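# Fetch utility cart, park in yellow bay, close door

## Task

Go to the adjoining room, get the utility cart and leave it parked in the yellow bay so that each of its four wheels sits fully inside the taped area and none touches the tape. Its load has to remain on the cart without anything overhanging the cart's edges. Afterwards, close the sliding door completely. Slamming the sliding door, whether opening or closing it, counts as failure, and so does the robot falling over or finishing in a tilted state. Anything that stays in place only because the robot is holding it at the end is not counted as achieved.

## Robot and tools

The robot is a Hello Robot Stretch 4. It has one arm only, mounted on an omni-wheel base. A lift rides up and down a mast, a telescoping arm reaches forward from it, a three-joint wrist sits at the arm's end, and a two-finger gripper is at the tip. It stands about 1.6 m tall, and no part of the base rim lies more than 0.23 m from the base origin. A loose object may occasionally get a short shove from outside.

Frames. Base frame: origin on the floor below the base centre, x ahead, y to the left, z up. hand_pose is expressed in this frame and marks a point between the open fingertips; with every wrist joint at zero its axes line up with the base frame. Its printed position may be slightly wrong. The odometry frame is the base frame as it stood when the scene began.

execute_actions. Argument "actions" is a list holding a single action, or empty to just read state and images. "cameras" picks images: head_camera, head_left_camera, head_right_camera, wrist_camera or all; omitted or null gives all, [] gives none. An action may contain "base", "joints", or both, plus optional "pace" and "contact_limits"; alternatively it is {"end_of_arm": "enable_torque"} alone, which re-powers any wrist or gripper motor that shut off, leaving it holding its current spot. All motions of one action start at once and may finish at different moments.

base: give exactly one key, each a relative offset from where the base last reported itself. translate_m: drive straight, metres, -2 to 2, positive forward. strafe_m: slide sideways without turning, metres, -2 to 2, positive left. rotate_rad: spin in place, radians, -3.2 to 3.2, positive counter-clockwise seen from above.

joints: absolute targets for named joints (not offsets). lift_m 0 to 1.2 m; arm_m 0 to 0.55 m extension; wrist_yaw_rad -1.134 to 4.276 (0 points forward, positive turns left, 3.14 is folded back, above 3.4 the arm may block it); wrist_pitch_rad -1.117 to 4.259 (0 level, 1.57 pointing down); wrist_roll_rad -1.117 to 4.259 (0 puts the fingers level with each other, positive turns clockwise viewed from behind the gripper); gripper_m -0.038 to 0.141, the fingertip gap in metres, negative means the fingers squeeze each other. Done tolerances: lift and arm ±0.004, yaw ±0.02, pitch ±0.05, roll ±0.02, gripper ±0.004. A joint target outside its range gets clipped and still run, with a note; any other bad value or unknown key rejects the whole call. A joint or base not named in an action can keep pushing toward an earlier target without the status saying so.

pace: "slow", "default", "fast", "max" (default if missing). Base top speeds 0.1, 0.3, 0.4, 0.6 m/s and 1, 2, 3, 4 rad/s respectively; with the lift above 0.2 at the move's start these are reduced, down to 0.3 m/s and 1 rad/s at a 1.2 m lift.

contact_limits: only key arm_m, 0 (gentlest) to 0.75 (firmest), default 0.5; beyond it the arm halts with contact_stop.

wait: seconds, 0 to 10; issues nothing new and returns the same report. zoom_image: camera name plus region [x0, y0, x1, y1] in pixels from the image's top-left, no larger than 504 by 504, on that camera's latest full image. finished_scene: pass the current scene number; irreversible, reports success, and needs the goal to hold on its own. Replying without any tool call ends everything.

Result lines. base_status and joint_status: "done" (for the base this means the wheels turned as asked, slip included); "off_target" (stopped short, may still push); "contact_stop_at_<key>" (blocked; lift, arm or wheels go slack, a slack lift can sag, slack wheels can roll); "limit_stop_at_<name>"; "time_out"; "torque_fault" (a wrist or gripper motor maxed out and went limp until enable_torque). After a stop the old target is dropped. If a stop is reported, later calls in the same reply are skipped. "limit_stop_at_tilt" means lean over 6 degrees: lift, arm and wheels go slack and ignore commands until it lessens. "limit_stop_at_own_body" guards self-collision, likely with pitch below -0.2 and roll below -0.4 or above 4; move away from the body to recover. on_its_own lists uncommanded events; "held at" is the held target. lidar_m: 12 distances in metres, 30-degree sectors counter-clockwise from straight ahead (4th left, 7th behind, 10th right); "-" means nothing seen or closer than 0.25 m; it sees from about 0.15 m up, misses glass, thin legs and much behind. wrist_depth_mm: 7x7 grid of median depths, 100 to 2000 mm, read from top left. base_odometry counts wheel rotation only; heading -3.142 to 3.142, positive left. If turned_by_wheels and turned_by_imu differ by over about 0.1 rad, suspect a collision or slip; heading error roughly equals their difference. base_tilt in degrees, forward and right positive, with a fixed bias up to about 1.5. motor_effort: percent of maximum, peak in brackets, sign toward larger joint values; for wheel_0, wheel_1, wheel_2 positive means turning right. A load in a level gripper pushes wrist_pitch effort away from 0.

Gripping: command a gap smaller than the object; deeper squeezes pull it toward the wrist. The reading and "done" don't prove a hold; a firm grip shows in gripper effort. Stuck fingertips on a surface: raise the lift. To unfold at the start, send lift_m 0.4 with wrist_yaw_rad 0.

Cameras: head_camera tops the mast looking forward and down (turn the base to look around); head_left_camera and head_right_camera are fisheyes beside it, steeper, showing base and arm; wrist_camera looks along the fingers.

Avoid: slamming the door, dropping or spilling the load, hard hits or heavy pushes, tipping. Over 1 kg held with arm_m above 0.2 while driving or turning risks tipping, worse at fast paces; steady pulls with a high gripper or high contact limit also risk it. A level gripper holding more than about 2 kg causes a torque fault.

Each tool is called after "Call:" as name([rows], argument=value, ...), one row to a line, values as JSON.

## Session

Call:
execute_actions(actions=[])

Scene clock: 0.00 s.
base_odometry: x=+0.000 y=+0.000 heading=+0.000 (m, m, rad; odometry frame)
turned_by_wheels: +0.000 (rad since the last result)
turned_by_imu: +0.000 (rad since the last result)
base_tilt: forward=-0.4 right=+0.2 (deg)
lidar_m: 0.87 1.03 0.86 0.86 1.02 1.08 1.09 1.29 2.26 1.67 1.05 0.84
base_status: not commanded
joint_positions: lift_m=+0.248 arm_m=-0.003 wrist_yaw_rad=+3.143 wrist_pitch_rad=+0.018 wrist_roll_rad=+0.015 gripper_m=+0.057
joint_status: not commanded
motor_effort: lift_m=+18 arm_m=+0 wrist_yaw_rad=-2 wrist_pitch_rad=-7 wrist_roll_rad=+0 gripper_m=-3 wheel_0=+1 wheel_1=+0 wheel_2=+0 (%)
hand_pose: x=-0.1202 y=+0.0870 z=+0.4205 quat_wxyz=(-0.001, -0.009, +0.008, +1.000) (m; base frame)
wrist_depth_mm: - 137 1281 1281 1182 1098 1025 / - 121 159 1281 1160 1098 1042 / - 123 161 1229 1182 1118 1042 / 111 138 224 1255 1182 1118 1042 / 222 1464 1336 1281 1182 1098 1060 / 1537 1464 195 1281 192 1098 1042 / 1060 1042 1138 144 1098 991 1042
pictures: head_camera, head_left_camera, head_right_camera, wrist_camera
Images, in order (width x height): head_camera 420x560, head_left_camera 420x672, head_right_camera 420x672, wrist_camera 616x392.

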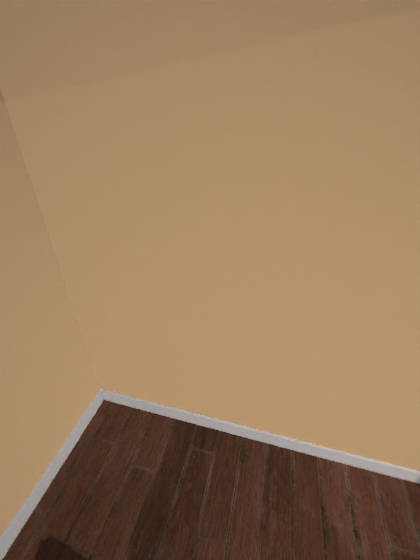

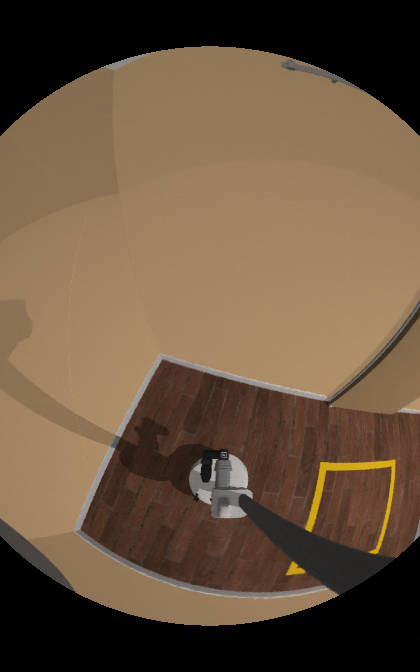

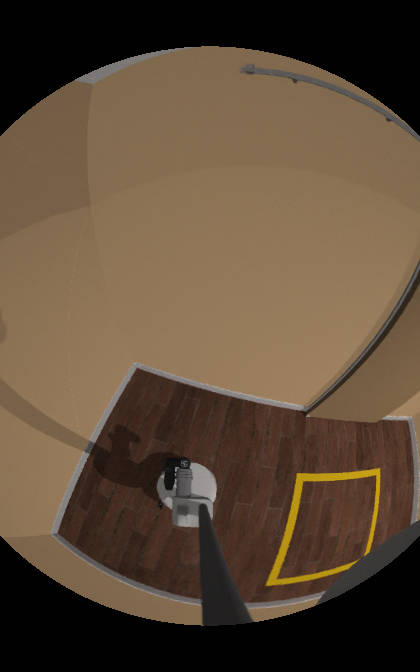

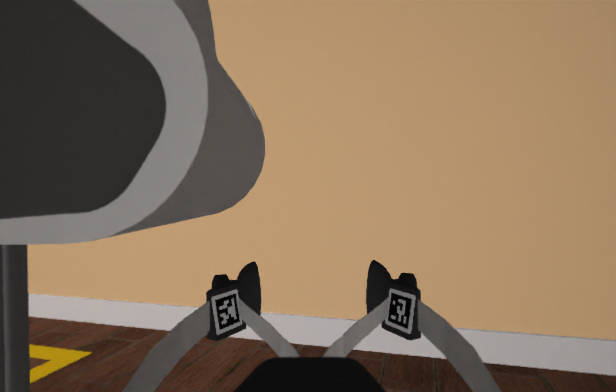

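Call:
execute_actions([
  {"base":{"rotate_rad":-1.0}},
])

Call:
execute_actions([
  {"base":{"rotate_rad":-1.0}},
])

Scene clock: 5.20 s.
base_odometry: x=+0.000 y=+0.000 heading=-0.999 (m, m, rad; odometry frame)
turned_by_wheels: -0.999 (rad since the last result)
turned_by_imu: -1.007 (rad since the last result)
base_tilt: forward=-0.4 right=+0.2 (deg)
lidar_m: 1.01 0.86 0.89 0.98 0.85 0.86 1.08 1.08 1.07 1.33 2.49 1.52
base_status: done
joint_positions: lift_m=+0.248 arm_m=-0.003 wrist_yaw_rad=+3.143 wrist_pitch_rad=+0.018 wrist_roll_rad=+0.015 gripper_m=+0.057
joint_status: not commanded
motor_effort: lift_m=+18(18) arm_m=+0(0) wrist_yaw_rad=-2(2) wrist_pitch_rad=-7(8) wrist_roll_rad=+0(1) gripper_m=-5(1) wheel_0=+3(5) wheel_1=+3(11) wheel_2=+3(7) (%)
hand_pose: x=-0.1202 y=+0.0870 z=+0.4205 quat_wxyz=(-0.001, -0.009, +0.008, +1.000) (m; base frame)
wrist_depth_mm: - 137 1397 1366 1098 904 768 / - 122 159 1366 1098 904 788 / - 122 161 1397 1118 917 788 / 111 138 223 1397 1118 904 778 / 221 1182 1397 1430 1098 917 768 / 1060 1182 195 1366 192 904 788 / 1042 1042 1160 144 1060 854 788
pictures: head_camera, head_left_camera, head_right_camera, wrist_camera
Images, in order (width x height): head_camera 420x560, head_left_camera 420x672, head_right_camera 420x672, wrist_camera 616x392.

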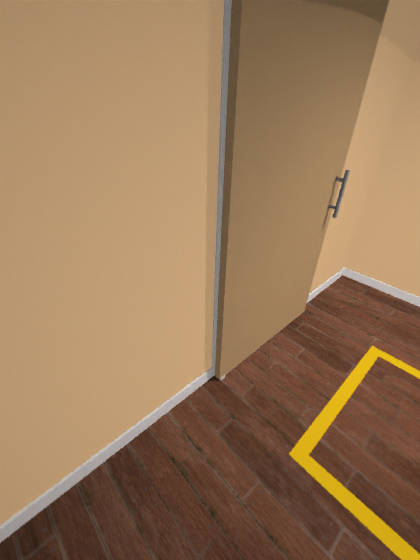

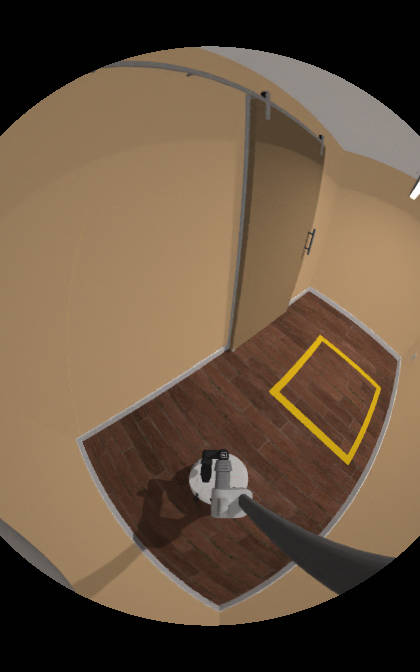

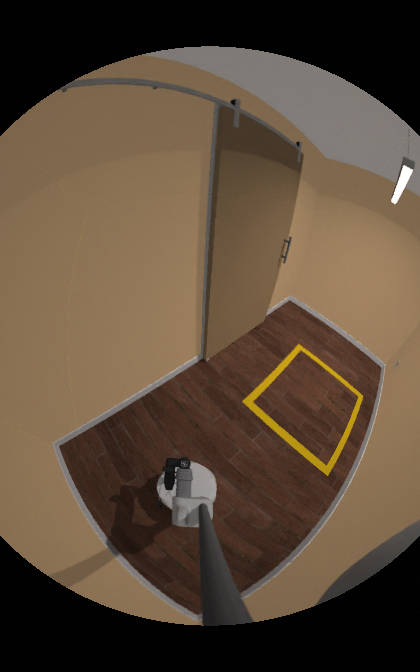

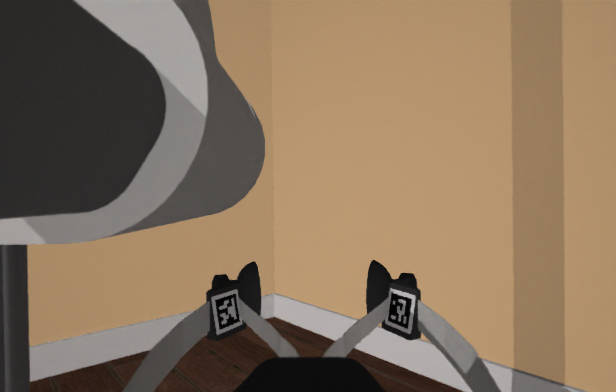

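Scene clock: 6.90 s.
base_odometry: x=+0.000 y=+0.000 heading=-1.999 (m, m, rad; odometry frame)
turned_by_wheels: -1.000 (rad since the last result)
turned_by_imu: -1.006 (rad since the last result)
base_tilt: forward=-0.3 right=+0.2 (deg)
lidar_m: 2.74 1.43 0.98 0.88 0.90 0.97 0.87 0.87 1.10 1.08 1.09 1.35
base_status: done
joint_positions: lift_m=+0.248 arm_m=-0.003 wrist_yaw_rad=+3.143 wrist_pitch_rad=+0.018 wrist_roll_rad=+0.015 gripper_m=+0.057
joint_status: not commanded
motor_effort: lift_m=+18(18) arm_m=+0(0) wrist_yaw_rad=-2(2) wrist_pitch_rad=-9(8) wrist_roll_rad=+0(0) gripper_m=-2(3) wheel_0=+1(6) wheel_1=+1(12) wheel_2=+1(7) (%)
hand_pose: x=-0.1202 y=+0.0870 z=+0.4205 quat_wxyz=(-0.001, -0.009, +0.008, +1.000) (m; base frame)
wrist_depth_mm: - 137 1008 1025 1078 1098 1060 / - 121 160 1042 1078 1098 1078 / - 122 161 1042 1060 1098 1060 / 111 138 224 1042 1078 1118 1060 / 221 976 1008 1042 1078 1098 1060 / 931 976 195 1042 192 1118 1078 / 946 946 976 144 1060 1008 1008
pictures: head_camera, head_left_camera, head_right_camera, wrist_camera
Images, in order (width x height): head_camera 420x560, head_left_camera 420x672, head_right_camera 420x672, wrist_camera 616x392.

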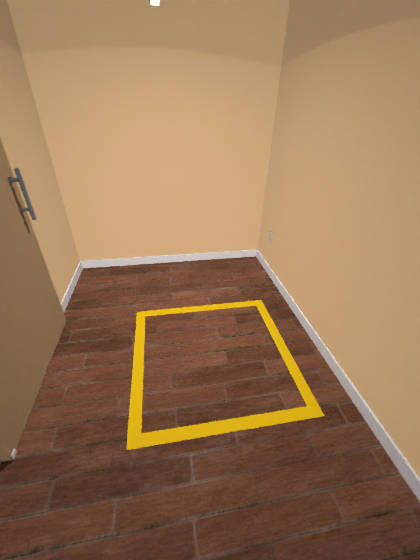

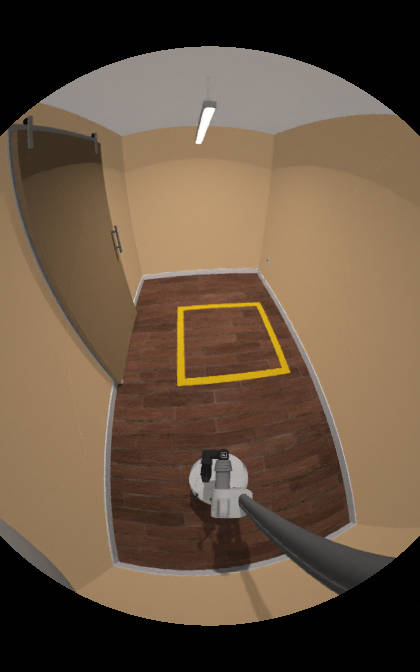

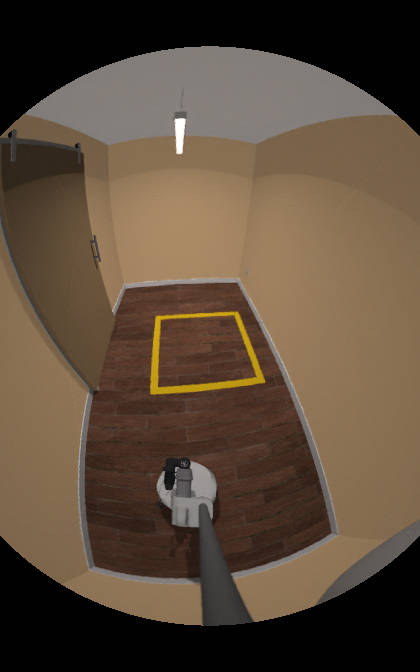

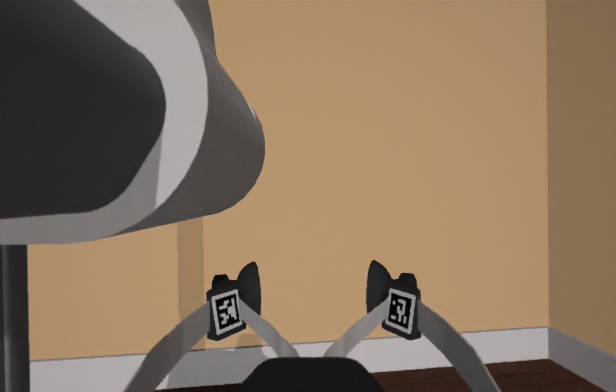

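Call:
execute_actions([
  {"base":{"rotate_rad":0.18},"joints":{"lift_m":0.8}},
], cameras=[])

Call:
execute_actions([
  {"base":{"translate_m":1.9},"joints":{"wrist_yaw_rad":0,"gripper_m":0.12}},
], cameras=[])

Call:
execute_actions([
  {"base":{"rotate_rad":1.57}},
])

Scene clock: 26.37 s.
base_odometry: x=+0.000 y=+0.000 heading=-1.819 (m, m, rad; odometry frame)
turned_by_wheels: +0.180 (rad since the last result)
turned_by_imu: +0.179 (rad since the last result)
base_tilt: forward=-0.5 right=+0.2 (deg)
lidar_m: 2.84 1.20 0.90 0.88 0.91 0.90 0.86 0.91 1.11 1.08 1.14 1.56
base_status: done
joint_positions: lift_m=+0.800 arm_m=-0.003 wrist_yaw_rad=+3.143 wrist_pitch_rad=+0.018 wrist_roll_rad=+0.015 gripper_m=+0.057
joint_status: all done
motor_effort: lift_m=+22(25) arm_m=+0(0) wrist_yaw_rad=-2(1) wrist_pitch_rad=-4(9) wrist_roll_rad=+0(0) gripper_m=-7(2) wheel_0=+1(4) wheel_1=+0(9) wheel_2=+1(8) (%)
hand_pose: x=-0.1202 y=+0.0870 z=+0.9726 quat_wxyz=(-0.001, -0.009, +0.008, +1.000) (m; base frame)
wrist_depth_mm: - 137 1025 1008 991 991 976 / - 121 159 991 1008 991 976 / - 123 161 1025 1008 991 976 / 111 138 224 1008 1008 991 991 / 223 1060 1025 1025 1008 1008 976 / 1025 1042 195 1042 192 991 976 / 1042 1042 1025 144 1008 991 976
pictures: none
No camera images: the call's "cameras" was empty. Leave "cameras" out to get every camera's image.

Scene clock: 34.20 s.
base_odometry: x=-0.467 y=-1.842 heading=-1.819 (m, m, rad; odometry frame)
turned_by_wheels: +0.000 (rad since the last result)
turned_by_imu: -0.007 (rad since the last result)
base_tilt: forward=-0.4 right=+0.2 (deg)
lidar_m: 0.93 0.99 0.87 0.69 0.81 1.14 2.78 1.61 1.17 1.12 1.19 0.99
base_status: done
joint_positions: lift_m=+0.800 arm_m=-0.003 wrist_yaw_rad=+0.000 wrist_pitch_rad=+0.018 wrist_roll_rad=+0.015 gripper_m=+0.120
joint_status: all done
motor_effort: lift_m=+21(22) arm_m=+0(0) wrist_yaw_rad=-2(4) wrist_pitch_rad=-7(6) wrist_roll_rad=+0(0) gripper_m=-2(6) wheel_0=+2(5) wheel_1=+3(7) wheel_2=+0(10) (%)
hand_pose: x=+0.4568 y=-0.0874 z=+0.9727 quat_wxyz=(+1.000, +0.008, +0.009, +0.000) (m; base frame)
wrist_depth_mm: 759 759 741 759 741 723 732 / 768 750 750 741 741 741 715 / 768 750 759 741 750 732 723 / 759 750 750 750 750 750 732 / 759 768 750 741 741 741 741 / 778 750 750 750 750 214 723 / 788 759 768 142 759 750 741
pictures: none
No camera images: the call's "cameras" was empty. Leave "cameras" out to get every camera's image.

Scene clock: 36.27 s.
base_odometry: x=-0.467 y=-1.842 heading=-0.249 (m, m, rad; odometry frame)
turned_by_wheels: +1.570 (rad since the last result)
turned_by_imu: +1.579 (rad since the last result)
base_tilt: forward=-0.4 right=+0.1 (deg)
lidar_m: 0.69 0.80 1.15 2.72 1.59 1.18 1.12 1.19 0.99 0.94 1.01 0.88
base_status: done
joint_positions: lift_m=+0.800 arm_m=-0.003 wrist_yaw_rad=+0.000 wrist_pitch_rad=+0.018 wrist_roll_rad=+0.015 gripper_m=+0.120
joint_status: not commanded
motor_effort: lift_m=+21(21) arm_m=+0(0) wrist_yaw_rad=-2(2) wrist_pitch_rad=-6(10) wrist_roll_rad=+0(0) gripper_m=-2(1) wheel_0=+1(6) wheel_1=+0(10) wheel_2=-2(9) (%)
hand_pose: x=+0.4568 y=-0.0874 z=+0.9727 quat_wxyz=(+1.000, +0.008, +0.009, +0.000) (m; base frame)
wrist_depth_mm: 585 569 564 569 634 621 627 / 580 574 569 574 634 627 621 / 585 574 569 574 634 627 627 / 580 574 574 574 640 634 627 / 585 574 574 580 634 634 621 / 585 585 580 569 634 213 627 / 591 585 574 142 640 627 627
pictures: head_camera, head_left_camera, head_right_camera, wrist_camera
Images, in order (width x height): head_camera 420x560, head_left_camera 420x672, head_right_camera 420x672, wrist_camera 616x392.

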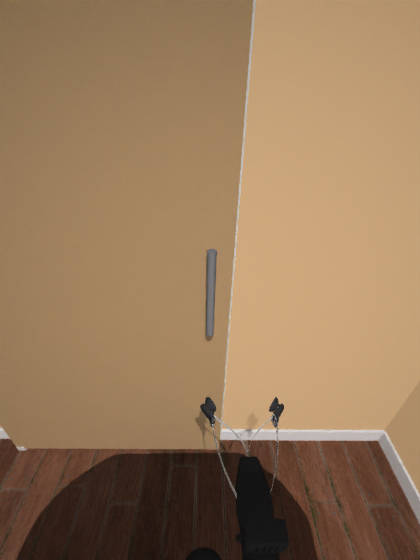

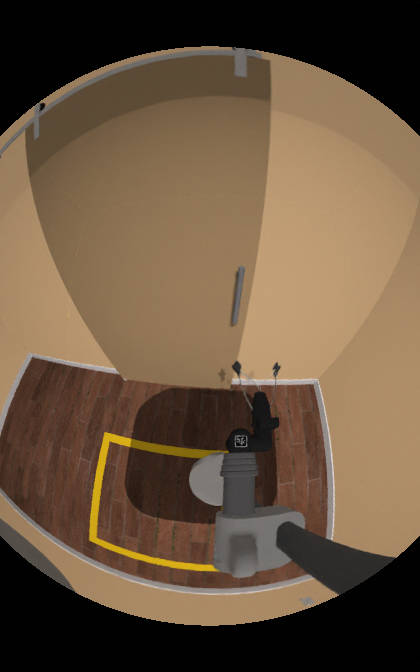

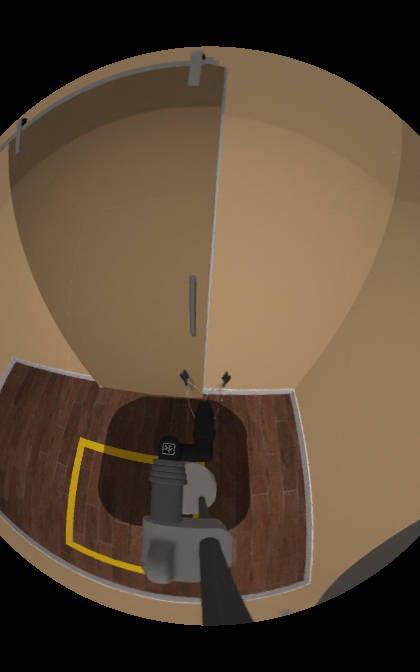

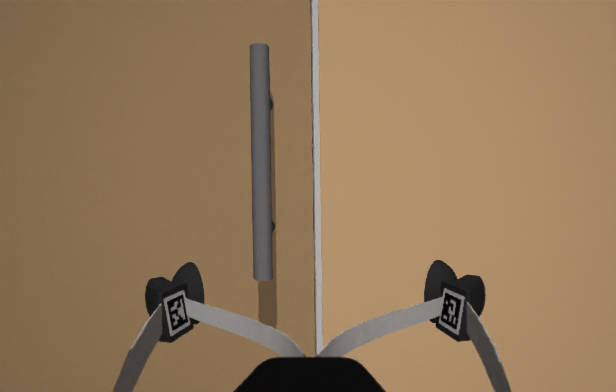

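Call:
execute_actions([
  {"base":{"strafe_m":0.08},"joints":{"lift_m":0.9,"arm_m":0.1}},
], cameras=["wrist_camera","head_left_camera"])

Scene clock: 43.07 s.
base_odometry: x=-0.447 y=-1.764 heading=-0.249 (m, m, rad; odometry frame)
turned_by_wheels: +0.000 (rad since the last result)
turned_by_imu: -0.002 (rad since the last result)
base_tilt: forward=-0.4 right=+0.3 (deg)
lidar_m: 0.72 0.79 1.15 2.68 1.58 1.17 1.12 1.17 1.07 1.03 1.04 0.86
base_status: done
joint_positions: lift_m=+0.900 arm_m=+0.099 wrist_yaw_rad=+0.000 wrist_pitch_rad=+0.018 wrist_roll_rad=+0.015 gripper_m=+0.120
joint_status: all done
motor_effort: lift_m=+22(24) arm_m=+6(6) wrist_yaw_rad=-2(3) wrist_pitch_rad=-6(8) wrist_roll_rad=+0(0) gripper_m=-2(3) wheel_0=+0(7) wheel_1=+0(9) wheel_2=+0(1) (%)
hand_pose: x=+0.5583 y=-0.0874 z=+1.0726 quat_wxyz=(+1.000, +0.008, +0.009, +0.000) (m; base frame)
wrist_depth_mm: 480 469 469 462 525 525 525 / 469 480 473 466 535 530 525 / 477 473 469 466 530 525 521 / 480 480 473 469 535 530 530 / 480 480 477 473 530 535 525 / 480 480 473 477 469 213 525 / 488 484 477 142 535 530 535
pictures: head_left_camera, wrist_camera
Images, in order (width x height): head_left_camera 420x672, wrist_camera 616x392.

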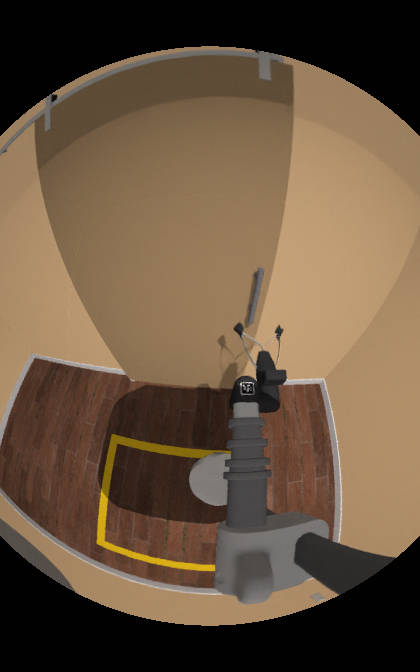

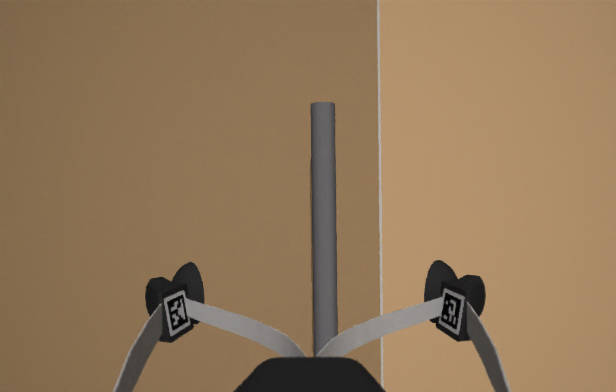

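Call:
execute_actions([
  {"joints":{"lift_m":0.93,"arm_m":0.27},"contact_limits":{"arm_m":0.2}},
], cameras=["wrist_camera","head_left_camera"])

Scene clock: 48.57 s.
base_odometry: x=-0.447 y=-1.764 heading=-0.249 (m, m, rad; odometry frame)
turned_by_wheels: +0.000 (rad since the last result)
turned_by_imu: -0.001 (rad since the last result)
base_tilt: forward=-0.4 right=+0.2 (deg)
lidar_m: 0.73 0.78 1.14 2.66 1.61 1.18 1.13 1.18 1.08 1.03 1.09 0.86
base_status: not commanded
joint_positions: lift_m=+0.930 arm_m=+0.269 wrist_yaw_rad=+0.000 wrist_pitch_rad=+0.018 wrist_roll_rad=+0.015 gripper_m=+0.120
joint_status: all done
motor_effort: lift_m=+22(20) arm_m=+6(5) wrist_yaw_rad=-3(2) wrist_pitch_rad=-9(7) wrist_roll_rad=+0(0) gripper_m=+0(2) wheel_0=+0(0) wheel_1=+0(0) wheel_2=+0(0) (%)
contact_limits: arm_m 0.2
hand_pose: x=+0.7283 y=-0.0874 z=+1.1026 quat_wxyz=(+1.000, +0.008, +0.009, +0.000) (m; base frame)
wrist_depth_mm: 301 301 297 296 296 357 353 / 301 300 297 298 297 359 355 / 303 303 300 298 296 357 355 / 304 304 300 300 297 359 357 / 306 306 301 300 297 359 359 / 306 304 300 303 298 214 357 / 309 304 304 142 300 362 366
pictures: head_left_camera, wrist_camera
Images, in order (width x height): head_left_camera 420x672, wrist_camera 616x392.

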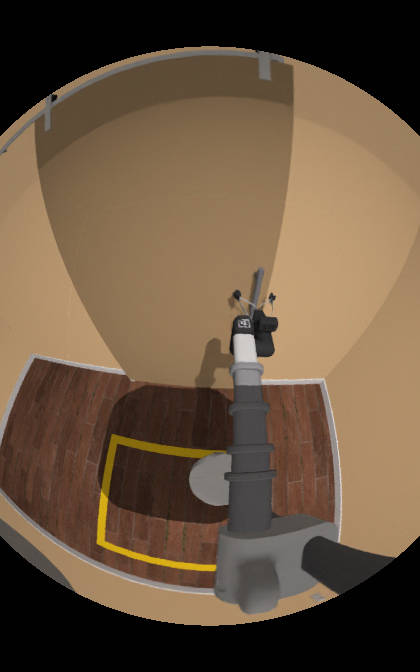

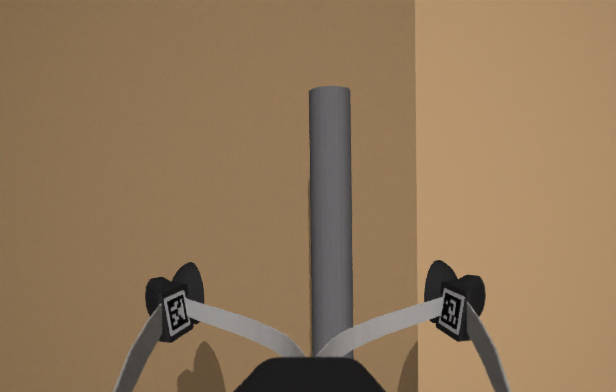

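Call:
execute_actions([
  {"joints":{"arm_m":0.31},"contact_limits":{"arm_m":0.15}},
], cameras=[])

Call:
execute_actions([
  {"joints":{"gripper_m":0.0}},
], cameras=[])

Call:
execute_actions([
  {"base":{"strafe_m":0.3},"pace":"slow"},
], cameras=["wrist_camera","head_left_camera"])

Scene clock: 56.60 s.
base_odometry: x=-0.447 y=-1.764 heading=-0.249 (m, m, rad; odometry frame)
turned_by_wheels: +0.000 (rad since the last result)
turned_by_imu: -0.001 (rad since the last result)
base_tilt: forward=-0.4 right=+0.1 (deg)
lidar_m: 0.68 0.81 1.13 2.66 1.60 1.17 1.11 1.21 1.07 1.00 1.08 0.89
base_status: not commanded
joint_positions: lift_m=+0.930 arm_m=+0.309 wrist_yaw_rad=+0.000 wrist_pitch_rad=+0.018 wrist_roll_rad=+0.015 gripper_m=+0.120
joint_status: all done
motor_effort: lift_m=+22(22) arm_m=+6(5) wrist_yaw_rad=-2(2) wrist_pitch_rad=-7(7) wrist_roll_rad=+0(1) gripper_m=-2(0) wheel_0=+0(0) wheel_1=+0(0) wheel_2=+0(0) (%)
contact_limits: arm_m 0.15
hand_pose: x=+0.7683 y=-0.0874 z=+1.1026 quat_wxyz=(+1.000, +0.008, +0.009, +0.000) (m; base frame)
wrist_depth_mm: 260 258 257 255 254 317 317 / 262 260 257 256 255 320 315 / 263 262 258 257 255 320 319 / 264 262 260 257 256 320 319 / 264 262 259 258 256 320 319 / 264 265 262 258 212 214 320 / 265 263 262 142 258 322 320
pictures: none
No camera images: the call's "cameras" was empty. Leave "cameras" out to get every camera's image.

Scene clock: 58.67 s.
base_odometry: x=-0.447 y=-1.764 heading=-0.249 (m, m, rad; odometry frame)
turned_by_wheels: -0.001 (rad since the last result)
turned_by_imu: -0.027 (rad since the last result)
base_tilt: forward=-0.3 right=+0.2 (deg)
lidar_m: 0.72 0.80 1.10 2.65 1.64 1.21 1.13 1.17 1.09 1.03 1.06 0.88
base_status: not commanded
joint_positions: lift_m=+0.930 arm_m=+0.310 wrist_yaw_rad=+0.006 wrist_pitch_rad=+0.018 wrist_roll_rad=+0.015 gripper_m=+0.001
joint_status: all done
on_its_own: wrist_yaw_rad is at rest, and its effort (-18) is outside its rest range (-13 to +13)
motor_effort: lift_m=+22(22) arm_m=-2(6) wrist_yaw_rad=-18(19) wrist_pitch_rad=-8(10) wrist_roll_rad=+0(1) gripper_m=-22(19) wheel_0=-6(14) wheel_1=-6(6) wheel_2=+5(5) (%)
hand_pose: x=+0.7701 y=-0.0858 z=+1.1026 quat_wxyz=(+1.000, +0.007, +0.009, +0.003) (m; base frame)
wrist_depth_mm: 250 249 249 250 248 317 314 / 251 250 250 185 247 319 315 / 251 251 251 186 249 314 315 / 253 253 249 185 250 317 315 / 252 252 251 185 251 319 319 / 253 254 187 185 186 320 319 / 254 254 251 182 252 322 317
pictures: none
No camera images: the call's "cameras" was empty. Leave "cameras" out to get every camera's image.

Scene clock: 62.80 s.
base_odometry: x=-0.373 y=-1.474 heading=-0.251 (m, m, rad; odometry frame)
turned_by_wheels: -0.001 (rad since the last result)
turned_by_imu: -0.294 (rad since the last result)
base_tilt: forward=-0.6 right=+0.3 (deg)
lidar_m: 0.68 0.66 0.76 1.41 2.37 1.48 1.22 1.22 1.39 1.34 1.31 0.91
base_status: done
joint_positions: lift_m=+0.930 arm_m=+0.309 wrist_yaw_rad=-0.015 wrist_pitch_rad=+0.019 wrist_roll_rad=+0.015 gripper_m=+0.000
joint_status: not commanded
on_its_own: wrist_yaw_rad is at rest, and its effort (+42) is outside its rest range (-13 to +13)
motor_effort: lift_m=+22(22) arm_m=+6(6) wrist_yaw_rad=+42(58) wrist_pitch_rad=-10(14) wrist_roll_rad=+1(1) gripper_m=-2(24) wheel_0=-1(27) wheel_1=+4(11) wheel_2=-17(19) (%)
hand_pose: x=+0.7670 y=-0.0918 z=+1.1024 quat_wxyz=(+1.000, +0.007, +0.009, -0.008) (m; base frame)
wrist_depth_mm: 188 200 211 226 307 347 375 / 189 200 213 162 310 349 375 / 189 201 214 162 310 347 373 / 188 201 215 162 310 351 377 / 189 201 215 163 314 349 377 / 189 200 209 163 183 349 379 / 189 199 213 147 314 330 379
pictures: head_left_camera, wrist_camera
Images, in order (width x height): head_left_camera 420x672, wrist_camera 616x392.

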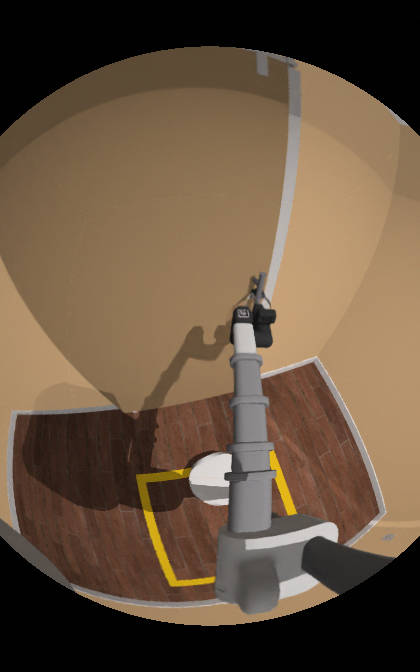

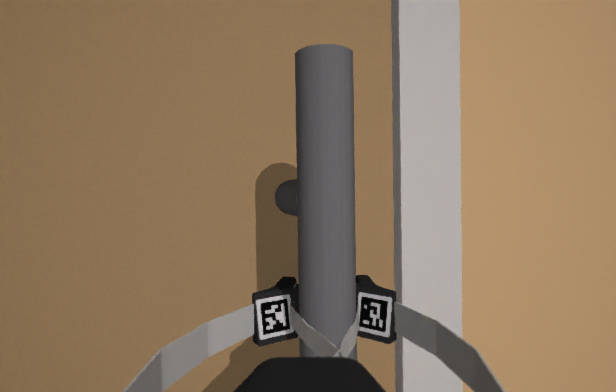

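Call:
execute_actions([
  {"base":{"rotate_rad":0.29},"pace":"slow"},
], cameras=["head_left_camera"])

Scene clock: 84.07 s.
torque_fault: wrist_pitch_rad switched itself off since the last result.
base_odometry: x=-0.373 y=-1.474 heading=+0.038 (m, m, rad; odometry frame)
turned_by_wheels: +0.289 (rad since the last result)
turned_by_imu: +0.100 (rad since the last result)
base_tilt: forward=-2.8 right=+1.6 (deg)
lidar_m: 0.67 0.67 0.82 1.71 2.20 1.36 1.21 1.23 1.42 1.26 1.23 0.85
base_status: done
joint_positions: lift_m=+0.930 arm_m=+0.309 wrist_yaw_rad=-0.012 wrist_pitch_rad=+0.132 wrist_roll_rad=+0.015 gripper_m=+0.000
joint_status: not commanded
on_its_own: wrist_pitch_rad is off since a torque_fault, until you send "end_of_arm": "enable_torque" (its first target +0.016 is given up); wrist_yaw_rad is at rest, and its effort (+33) is outside its rest range (-13 to +13)
motor_effort: lift_m=+20(21) arm_m=+8(8) wrist_yaw_rad=+33(71) wrist_pitch_rad=-2(100) wrist_roll_rad=+0(2) gripper_m=-4(3) wheel_0=-1(3) wheel_1=+1(12) wheel_2=-15(29) (%)
hand_pose: x=+0.7645 y=-0.0909 z=+1.0701 quat_wxyz=(+0.998, +0.008, +0.066, -0.007) (m; base frame)
wrist_depth_mm: 194 202 210 220 287 315 330 / 195 204 213 156 291 319 332 / 197 206 216 157 296 324 338 / 199 210 219 159 298 325 342 / 202 211 220 162 304 332 345 / 204 213 218 165 187 334 351 / 206 212 224 142 249 320 357
pictures: head_left_camera
Images, in order (width x height): head_left_camera 420x672.

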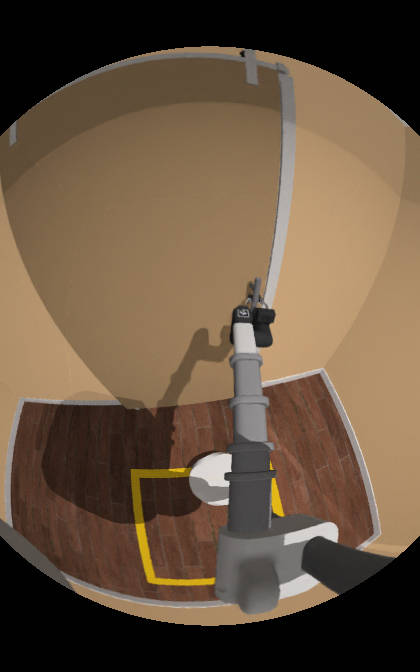

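Call:
execute_actions([
  {"joints":{"gripper_m":0.12}},
], cameras=[])

Call:
execute_actions([
  {"end_of_arm":"enable_torque"},
], cameras=[])

Call:
execute_actions([
  {"joints":{"arm_m":0}},
], cameras=[])

Call:
execute_actions([
  {"base":{"rotate_rad":-1.35},"joints":{"wrist_pitch_rad":0,"wrist_yaw_rad":1.3}},
])

Scene clock: 103.53 s.
base_odometry: x=-0.373 y=-1.474 heading=+0.038 (m, m, rad; odometry frame)
turned_by_wheels: +0.000 (rad since the last result)
turned_by_imu: -0.002 (rad since the last result)
base_tilt: forward=-2.9 right=+1.7 (deg)
lidar_m: 0.66 0.67 0.81 1.67 2.18 1.37 1.20 1.21 1.42 1.26 1.25 0.86
base_status: not commanded
joint_positions: lift_m=+0.930 arm_m=+0.309 wrist_yaw_rad=-0.011 wrist_pitch_rad=+0.132 wrist_roll_rad=+0.015 gripper_m=+0.120
joint_status: all done
on_its_own: wrist_pitch_rad is off since a torque_fault, until you send "end_of_arm": "enable_torque" (its first target +0.016 is given up); wrist_yaw_rad is at rest, and its effort (+31) is outside its rest range (-13 to +13)
motor_effort: lift_m=+20(20) arm_m=+7(8) wrist_yaw_rad=+31(32) wrist_pitch_rad=-1(0) wrist_roll_rad=+1(1) gripper_m=-2(4) wheel_0=-2(1) wheel_1=+1(1) wheel_2=-15(16) (%)
hand_pose: x=+0.7645 y=-0.0907 z=+1.0701 quat_wxyz=(+0.998, +0.008, +0.066, -0.006) (m; base frame)
wrist_depth_mm: 195 202 212 221 289 314 327 / 196 204 213 156 291 319 332 / 199 207 215 157 297 322 334 / 202 210 219 159 301 327 343 / 202 212 221 162 306 329 345 / 204 213 217 165 188 332 349 / 206 213 225 144 248 338 357
pictures: none
No camera images: the call's "cameras" was empty. Leave "cameras" out to get every camera's image.

Scene clock: 103.83 s.
base_odometry: x=-0.373 y=-1.474 heading=+0.038 (m, m, rad; odometry frame)
turned_by_wheels: +0.000 (rad since the last result)
turned_by_imu: +0.000 (rad since the last result)
base_tilt: forward=-2.9 right=+1.6 (deg)
lidar_m: 0.67 0.68 0.84 1.70 2.17 1.33 1.19 1.22 1.40 1.25 1.24 0.87
base_status: not commanded
joint_positions: lift_m=+0.930 arm_m=+0.309 wrist_yaw_rad=-0.011 wrist_pitch_rad=+0.132 wrist_roll_rad=+0.015 gripper_m=+0.120
joint_status: not commanded
end_of_arm: enable_torque: each motor that was off is on again
on_its_own: wrist_pitch_rad is held at +0.132, not at its first target +0.016, since a torque_fault; wrist_yaw_rad is at rest, and its effort (+31) is outside its rest range (-13 to +13)
motor_effort: lift_m=+20(20) arm_m=+8(8) wrist_yaw_rad=+31(31) wrist_pitch_rad=-1(1) wrist_roll_rad=+1(1) gripper_m=+2(1) wheel_0=-1(2) wheel_1=+1(1) wheel_2=-16(16) (%)
hand_pose: x=+0.7645 y=-0.0907 z=+1.0701 quat_wxyz=(+0.998, +0.008, +0.066, -0.006) (m; base frame)
wrist_depth_mm: 195 202 212 220 287 314 329 / 197 204 213 156 291 320 332 / 198 207 215 157 297 324 338 / 200 209 220 160 301 327 343 / 202 211 220 163 306 330 343 / 204 214 217 165 187 334 351 / 207 213 224 145 248 336 359
pictures: none
No camera images: the call's "cameras" was empty. Leave "cameras" out to get every camera's image.

Scene clock: 105.87 s.
base_odometry: x=-0.373 y=-1.474 heading=+0.039 (m, m, rad; odometry frame)
turned_by_wheels: +0.001 (rad since the last result)
turned_by_imu: -0.024 (rad since the last result)
base_tilt: forward=-0.4 right=+0.3 (deg)
lidar_m: 0.65 0.66 0.77 1.61 2.40 1.43 1.24 1.25 1.47 1.28 1.28 0.82
base_status: not commanded
joint_positions: lift_m=+0.930 arm_m=+0.001 wrist_yaw_rad=+0.000 wrist_pitch_rad=+0.134 wrist_roll_rad=+0.015 gripper_m=+0.120
joint_status: all done
on_its_own: wrist_pitch_rad is held at +0.132, not at its first target +0.016, since a torque_fault
motor_effort: lift_m=+17(20) arm_m=-6(7) wrist_yaw_rad=-2(32) wrist_pitch_rad=-10(35) wrist_roll_rad=+1(0) gripper_m=-2(0) wheel_0=+1(9) wheel_1=-1(7) wheel_2=-1(16) (%)
hand_pose: x=+0.4578 y=-0.0874 z=+1.0696 quat_wxyz=(+0.998, +0.007, +0.067, -0.001) (m; base frame)
wrist_depth_mm: 397 421 436 459 535 574 609 / 407 424 442 466 539 585 615 / 413 430 452 466 559 597 627 / 421 436 455 477 580 615 640 / 433 445 469 492 585 627 668 / 436 452 466 492 517 215 668 / 449 455 480 142 609 654 691
pictures: none
No camera images: the call's "cameras" was empty. Leave "cameras" out to get every camera's image.

Scene clock: 107.87 s.
base_odometry: x=-0.373 y=-1.473 heading=-1.311 (m, m, rad; odometry frame)
turned_by_wheels: -1.350 (rad since the last result)
turned_by_imu: -1.359 (rad since the last result)
base_tilt: forward=-0.4 right=+0.3 (deg)
lidar_m: 1.26 1.01 0.64 0.65 0.69 0.95 2.45 1.81 1.29 1.24 1.28 1.31
base_status: done
joint_positions: lift_m=+0.930 arm_m=+0.001 wrist_yaw_rad=+1.300 wrist_pitch_rad=+0.003 wrist_roll_rad=+0.015 gripper_m=+0.120
joint_status: all done
motor_effort: lift_m=+17(17) arm_m=-5(6) wrist_yaw_rad=-1(2) wrist_pitch_rad=-8(11) wrist_roll_rad=+0(1) gripper_m=+0(2) wheel_0=+1(7) wheel_1=+0(9) wheel_2=+0(6) (%)
hand_pose: x=+0.3334 y=+0.2546 z=+1.1075 quat_wxyz=(+0.796, +0.005, +0.006, +0.605) (m; base frame)
wrist_depth_mm: 574 603 647 741 778 854 891 / 574 603 634 732 798 854 904 / 569 609 640 741 788 854 891 / 569 597 634 759 778 831 891 / 569 603 634 732 788 842 904 / 569 591 564 741 768 214 917 / 564 591 634 142 788 820 904
pictures: head_camera, head_left_camera, head_right_camera, wrist_camera
Images, in order (width x height): head_camera 420x560, head_left_camera 420x672, head_right_camera 420x672, wrist_camera 616x392.

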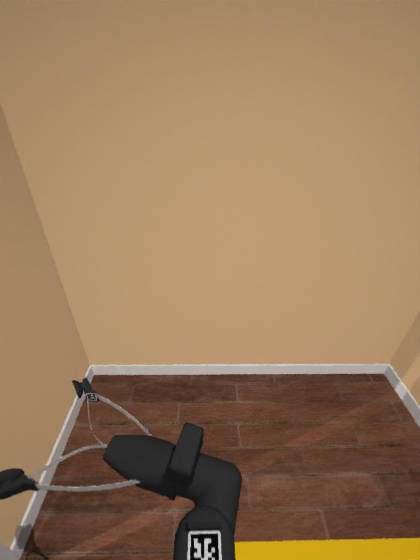

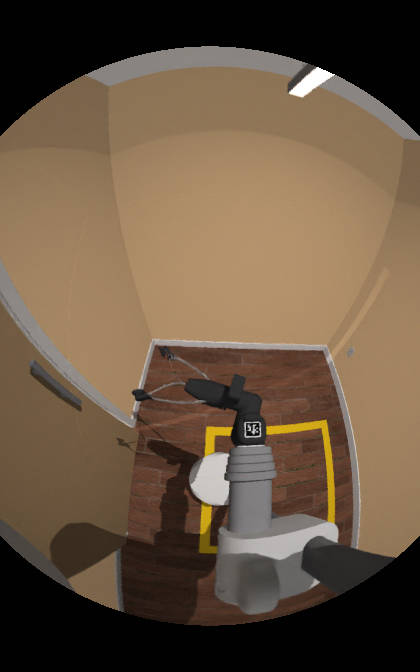

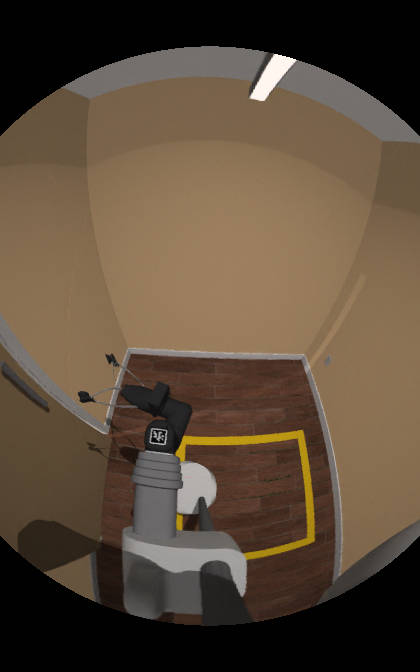

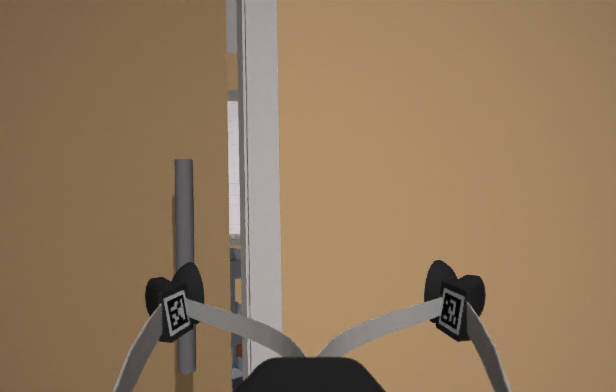

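Call:
execute_actions([
  {"base":{"translate_m":-0.11}},
], cameras=[])

Call:
execute_actions([
  {"base":{"strafe_m":0.24}},
], cameras=["wrist_camera","head_left_camera"])

Scene clock: 118.37 s.
base_odometry: x=-0.401 y=-1.367 heading=-1.311 (m, m, rad; odometry frame)
turned_by_wheels: +0.000 (rad since the last result)
turned_by_imu: -0.001 (rad since the last result)
base_tilt: forward=-0.4 right=+0.2 (deg)
lidar_m: 1.37 1.05 0.66 0.65 0.69 1.06 2.33 1.80 1.30 1.23 1.30 1.45
base_status: done
joint_positions: lift_m=+0.930 arm_m=+0.001 wrist_yaw_rad=+1.300 wrist_pitch_rad=+0.003 wrist_roll_rad=+0.015 gripper_m=+0.120
joint_status: not commanded
motor_effort: lift_m=+17(17) arm_m=-6(6) wrist_yaw_rad=-2(1) wrist_pitch_rad=-8(7) wrist_roll_rad=+0(1) gripper_m=-1(0) wheel_0=-1(6) wheel_1=-2(4) wheel_2=+1(9) (%)
hand_pose: x=+0.3334 y=+0.2546 z=+1.1075 quat_wxyz=(+0.796, +0.005, +0.006, +0.605) (m; base frame)
wrist_depth_mm: 569 603 640 732 788 854 904 / 569 609 621 732 788 842 891 / 574 603 640 732 798 842 917 / 574 603 627 741 778 842 904 / 569 603 640 732 798 831 904 / 574 591 585 732 768 215 891 / 574 591 627 142 798 820 891
pictures: none
No camera images: the call's "cameras" was empty. Leave "cameras" out to get every camera's image.

Scene clock: 120.47 s.
base_odometry: x=-0.169 y=-1.305 heading=-1.310 (m, m, rad; odometry frame)
turned_by_wheels: +0.000 (rad since the last result)
turned_by_imu: -0.001 (rad since the last result)
base_tilt: forward=-0.5 right=+0.2 (deg)
lidar_m: 1.38 0.69 0.44 0.40 0.43 0.63 1.99 2.15 1.57 1.48 1.57 1.45
base_status: done
joint_positions: lift_m=+0.930 arm_m=+0.001 wrist_yaw_rad=+1.300 wrist_pitch_rad=+0.003 wrist_roll_rad=+0.015 gripper_m=+0.120
joint_status: not commanded
motor_effort: lift_m=+17(17) arm_m=-6(6) wrist_yaw_rad=-2(2) wrist_pitch_rad=-9(9) wrist_roll_rad=+0(1) gripper_m=+1(2) wheel_0=+2(8) wheel_1=+2(12) wheel_2=+1(1) (%)
hand_pose: x=+0.3333 y=+0.2546 z=+1.1075 quat_wxyz=(+0.796, +0.005, +0.006, +0.605) (m; base frame)
wrist_depth_mm: 362 379 402 424 521 559 603 / 359 379 402 427 525 569 603 / 359 379 402 424 525 559 603 / 357 379 402 424 512 564 603 / 359 377 402 413 508 554 603 / 362 370 394 413 496 215 591 / 357 370 399 142 508 549 603
pictures: head_left_camera, wrist_camera
Images, in order (width x height): head_left_camera 420x672, wrist_camera 616x392.

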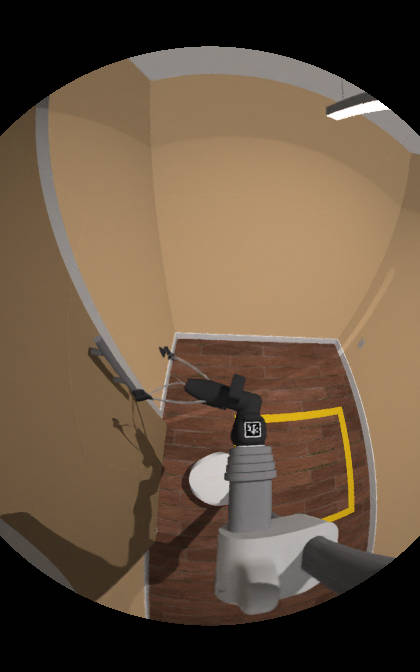

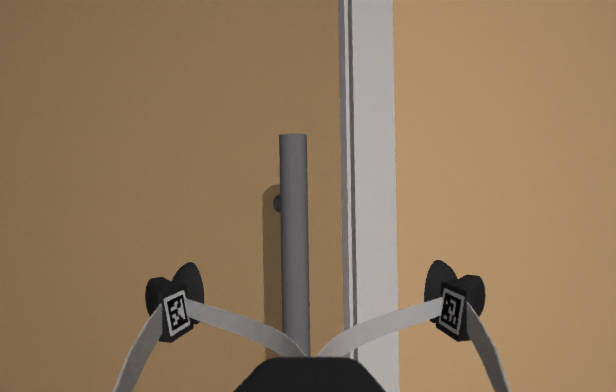

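Call:
execute_actions([
  {"base":{"translate_m":-0.05}},
], cameras=[])

Call:
execute_actions([
  {"base":{"strafe_m":0.1},"pace":"slow"},
], cameras=["wrist_camera"])

Scene clock: 127.97 s.
base_odometry: x=-0.182 y=-1.257 heading=-1.311 (m, m, rad; odometry frame)
turned_by_wheels: +0.000 (rad since the last result)
turned_by_imu: -0.001 (rad since the last result)
base_tilt: forward=-0.4 right=+0.2 (deg)
lidar_m: 1.43 0.52 0.43 0.39 0.43 0.61 2.02 2.16 1.54 1.49 1.56 1.49
base_status: done
joint_positions: lift_m=+0.930 arm_m=+0.001 wrist_yaw_rad=+1.300 wrist_pitch_rad=+0.003 wrist_roll_rad=+0.015 gripper_m=+0.120
joint_status: not commanded
motor_effort: lift_m=+17(17) arm_m=-6(6) wrist_yaw_rad=-2(2) wrist_pitch_rad=-7(9) wrist_roll_rad=+0(1) gripper_m=+0(3) wheel_0=+0(5) wheel_1=-2(5) wheel_2=+0(9) (%)
hand_pose: x=+0.3333 y=+0.2546 z=+1.1075 quat_wxyz=(+0.796, +0.005, +0.006, +0.605) (m; base frame)
wrist_depth_mm: 362 382 402 424 521 564 609 / 362 379 404 424 512 559 597 / 359 382 404 421 517 554 597 / 359 379 402 418 512 559 597 / 359 379 399 415 508 559 597 / 359 373 394 418 368 213 597 / 357 373 394 142 508 554 591
pictures: none
No camera images: the call's "cameras" was empty. Leave "cameras" out to get every camera's image.

Scene clock: 130.10 s.
base_odometry: x=-0.085 y=-1.231 heading=-1.310 (m, m, rad; odometry frame)
turned_by_wheels: +0.000 (rad since the last result)
turned_by_imu: -0.001 (rad since the last result)
base_tilt: forward=-0.5 right=+0.1 (deg)
lidar_m: 1.42 0.43 0.31 0.30 0.32 0.46 1.62 2.30 1.65 1.58 1.65 1.47
base_status: done
joint_positions: lift_m=+0.930 arm_m=+0.001 wrist_yaw_rad=+1.300 wrist_pitch_rad=+0.003 wrist_roll_rad=+0.015 gripper_m=+0.120
joint_status: not commanded
motor_effort: lift_m=+17(17) arm_m=-5(6) wrist_yaw_rad=-2(2) wrist_pitch_rad=-9(9) wrist_roll_rad=+0(1) gripper_m=+1(4) wheel_0=-1(5) wheel_1=+2(6) wheel_2=+0(0) (%)
hand_pose: x=+0.3333 y=+0.2546 z=+1.1075 quat_wxyz=(+0.796, +0.005, +0.006, +0.605) (m; base frame)
wrist_depth_mm: 272 286 303 322 340 449 473 / 272 286 304 320 342 439 473 / 271 286 303 320 329 442 469 / 271 285 303 320 314 442 469 / 273 286 303 319 332 439 473 / 270 282 296 322 264 214 473 / 271 279 300 142 268 415 469
pictures: wrist_camera
Images, in order (width x height): wrist_camera 616x392.

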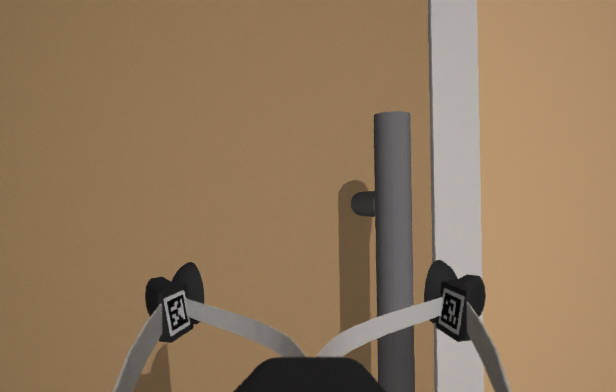

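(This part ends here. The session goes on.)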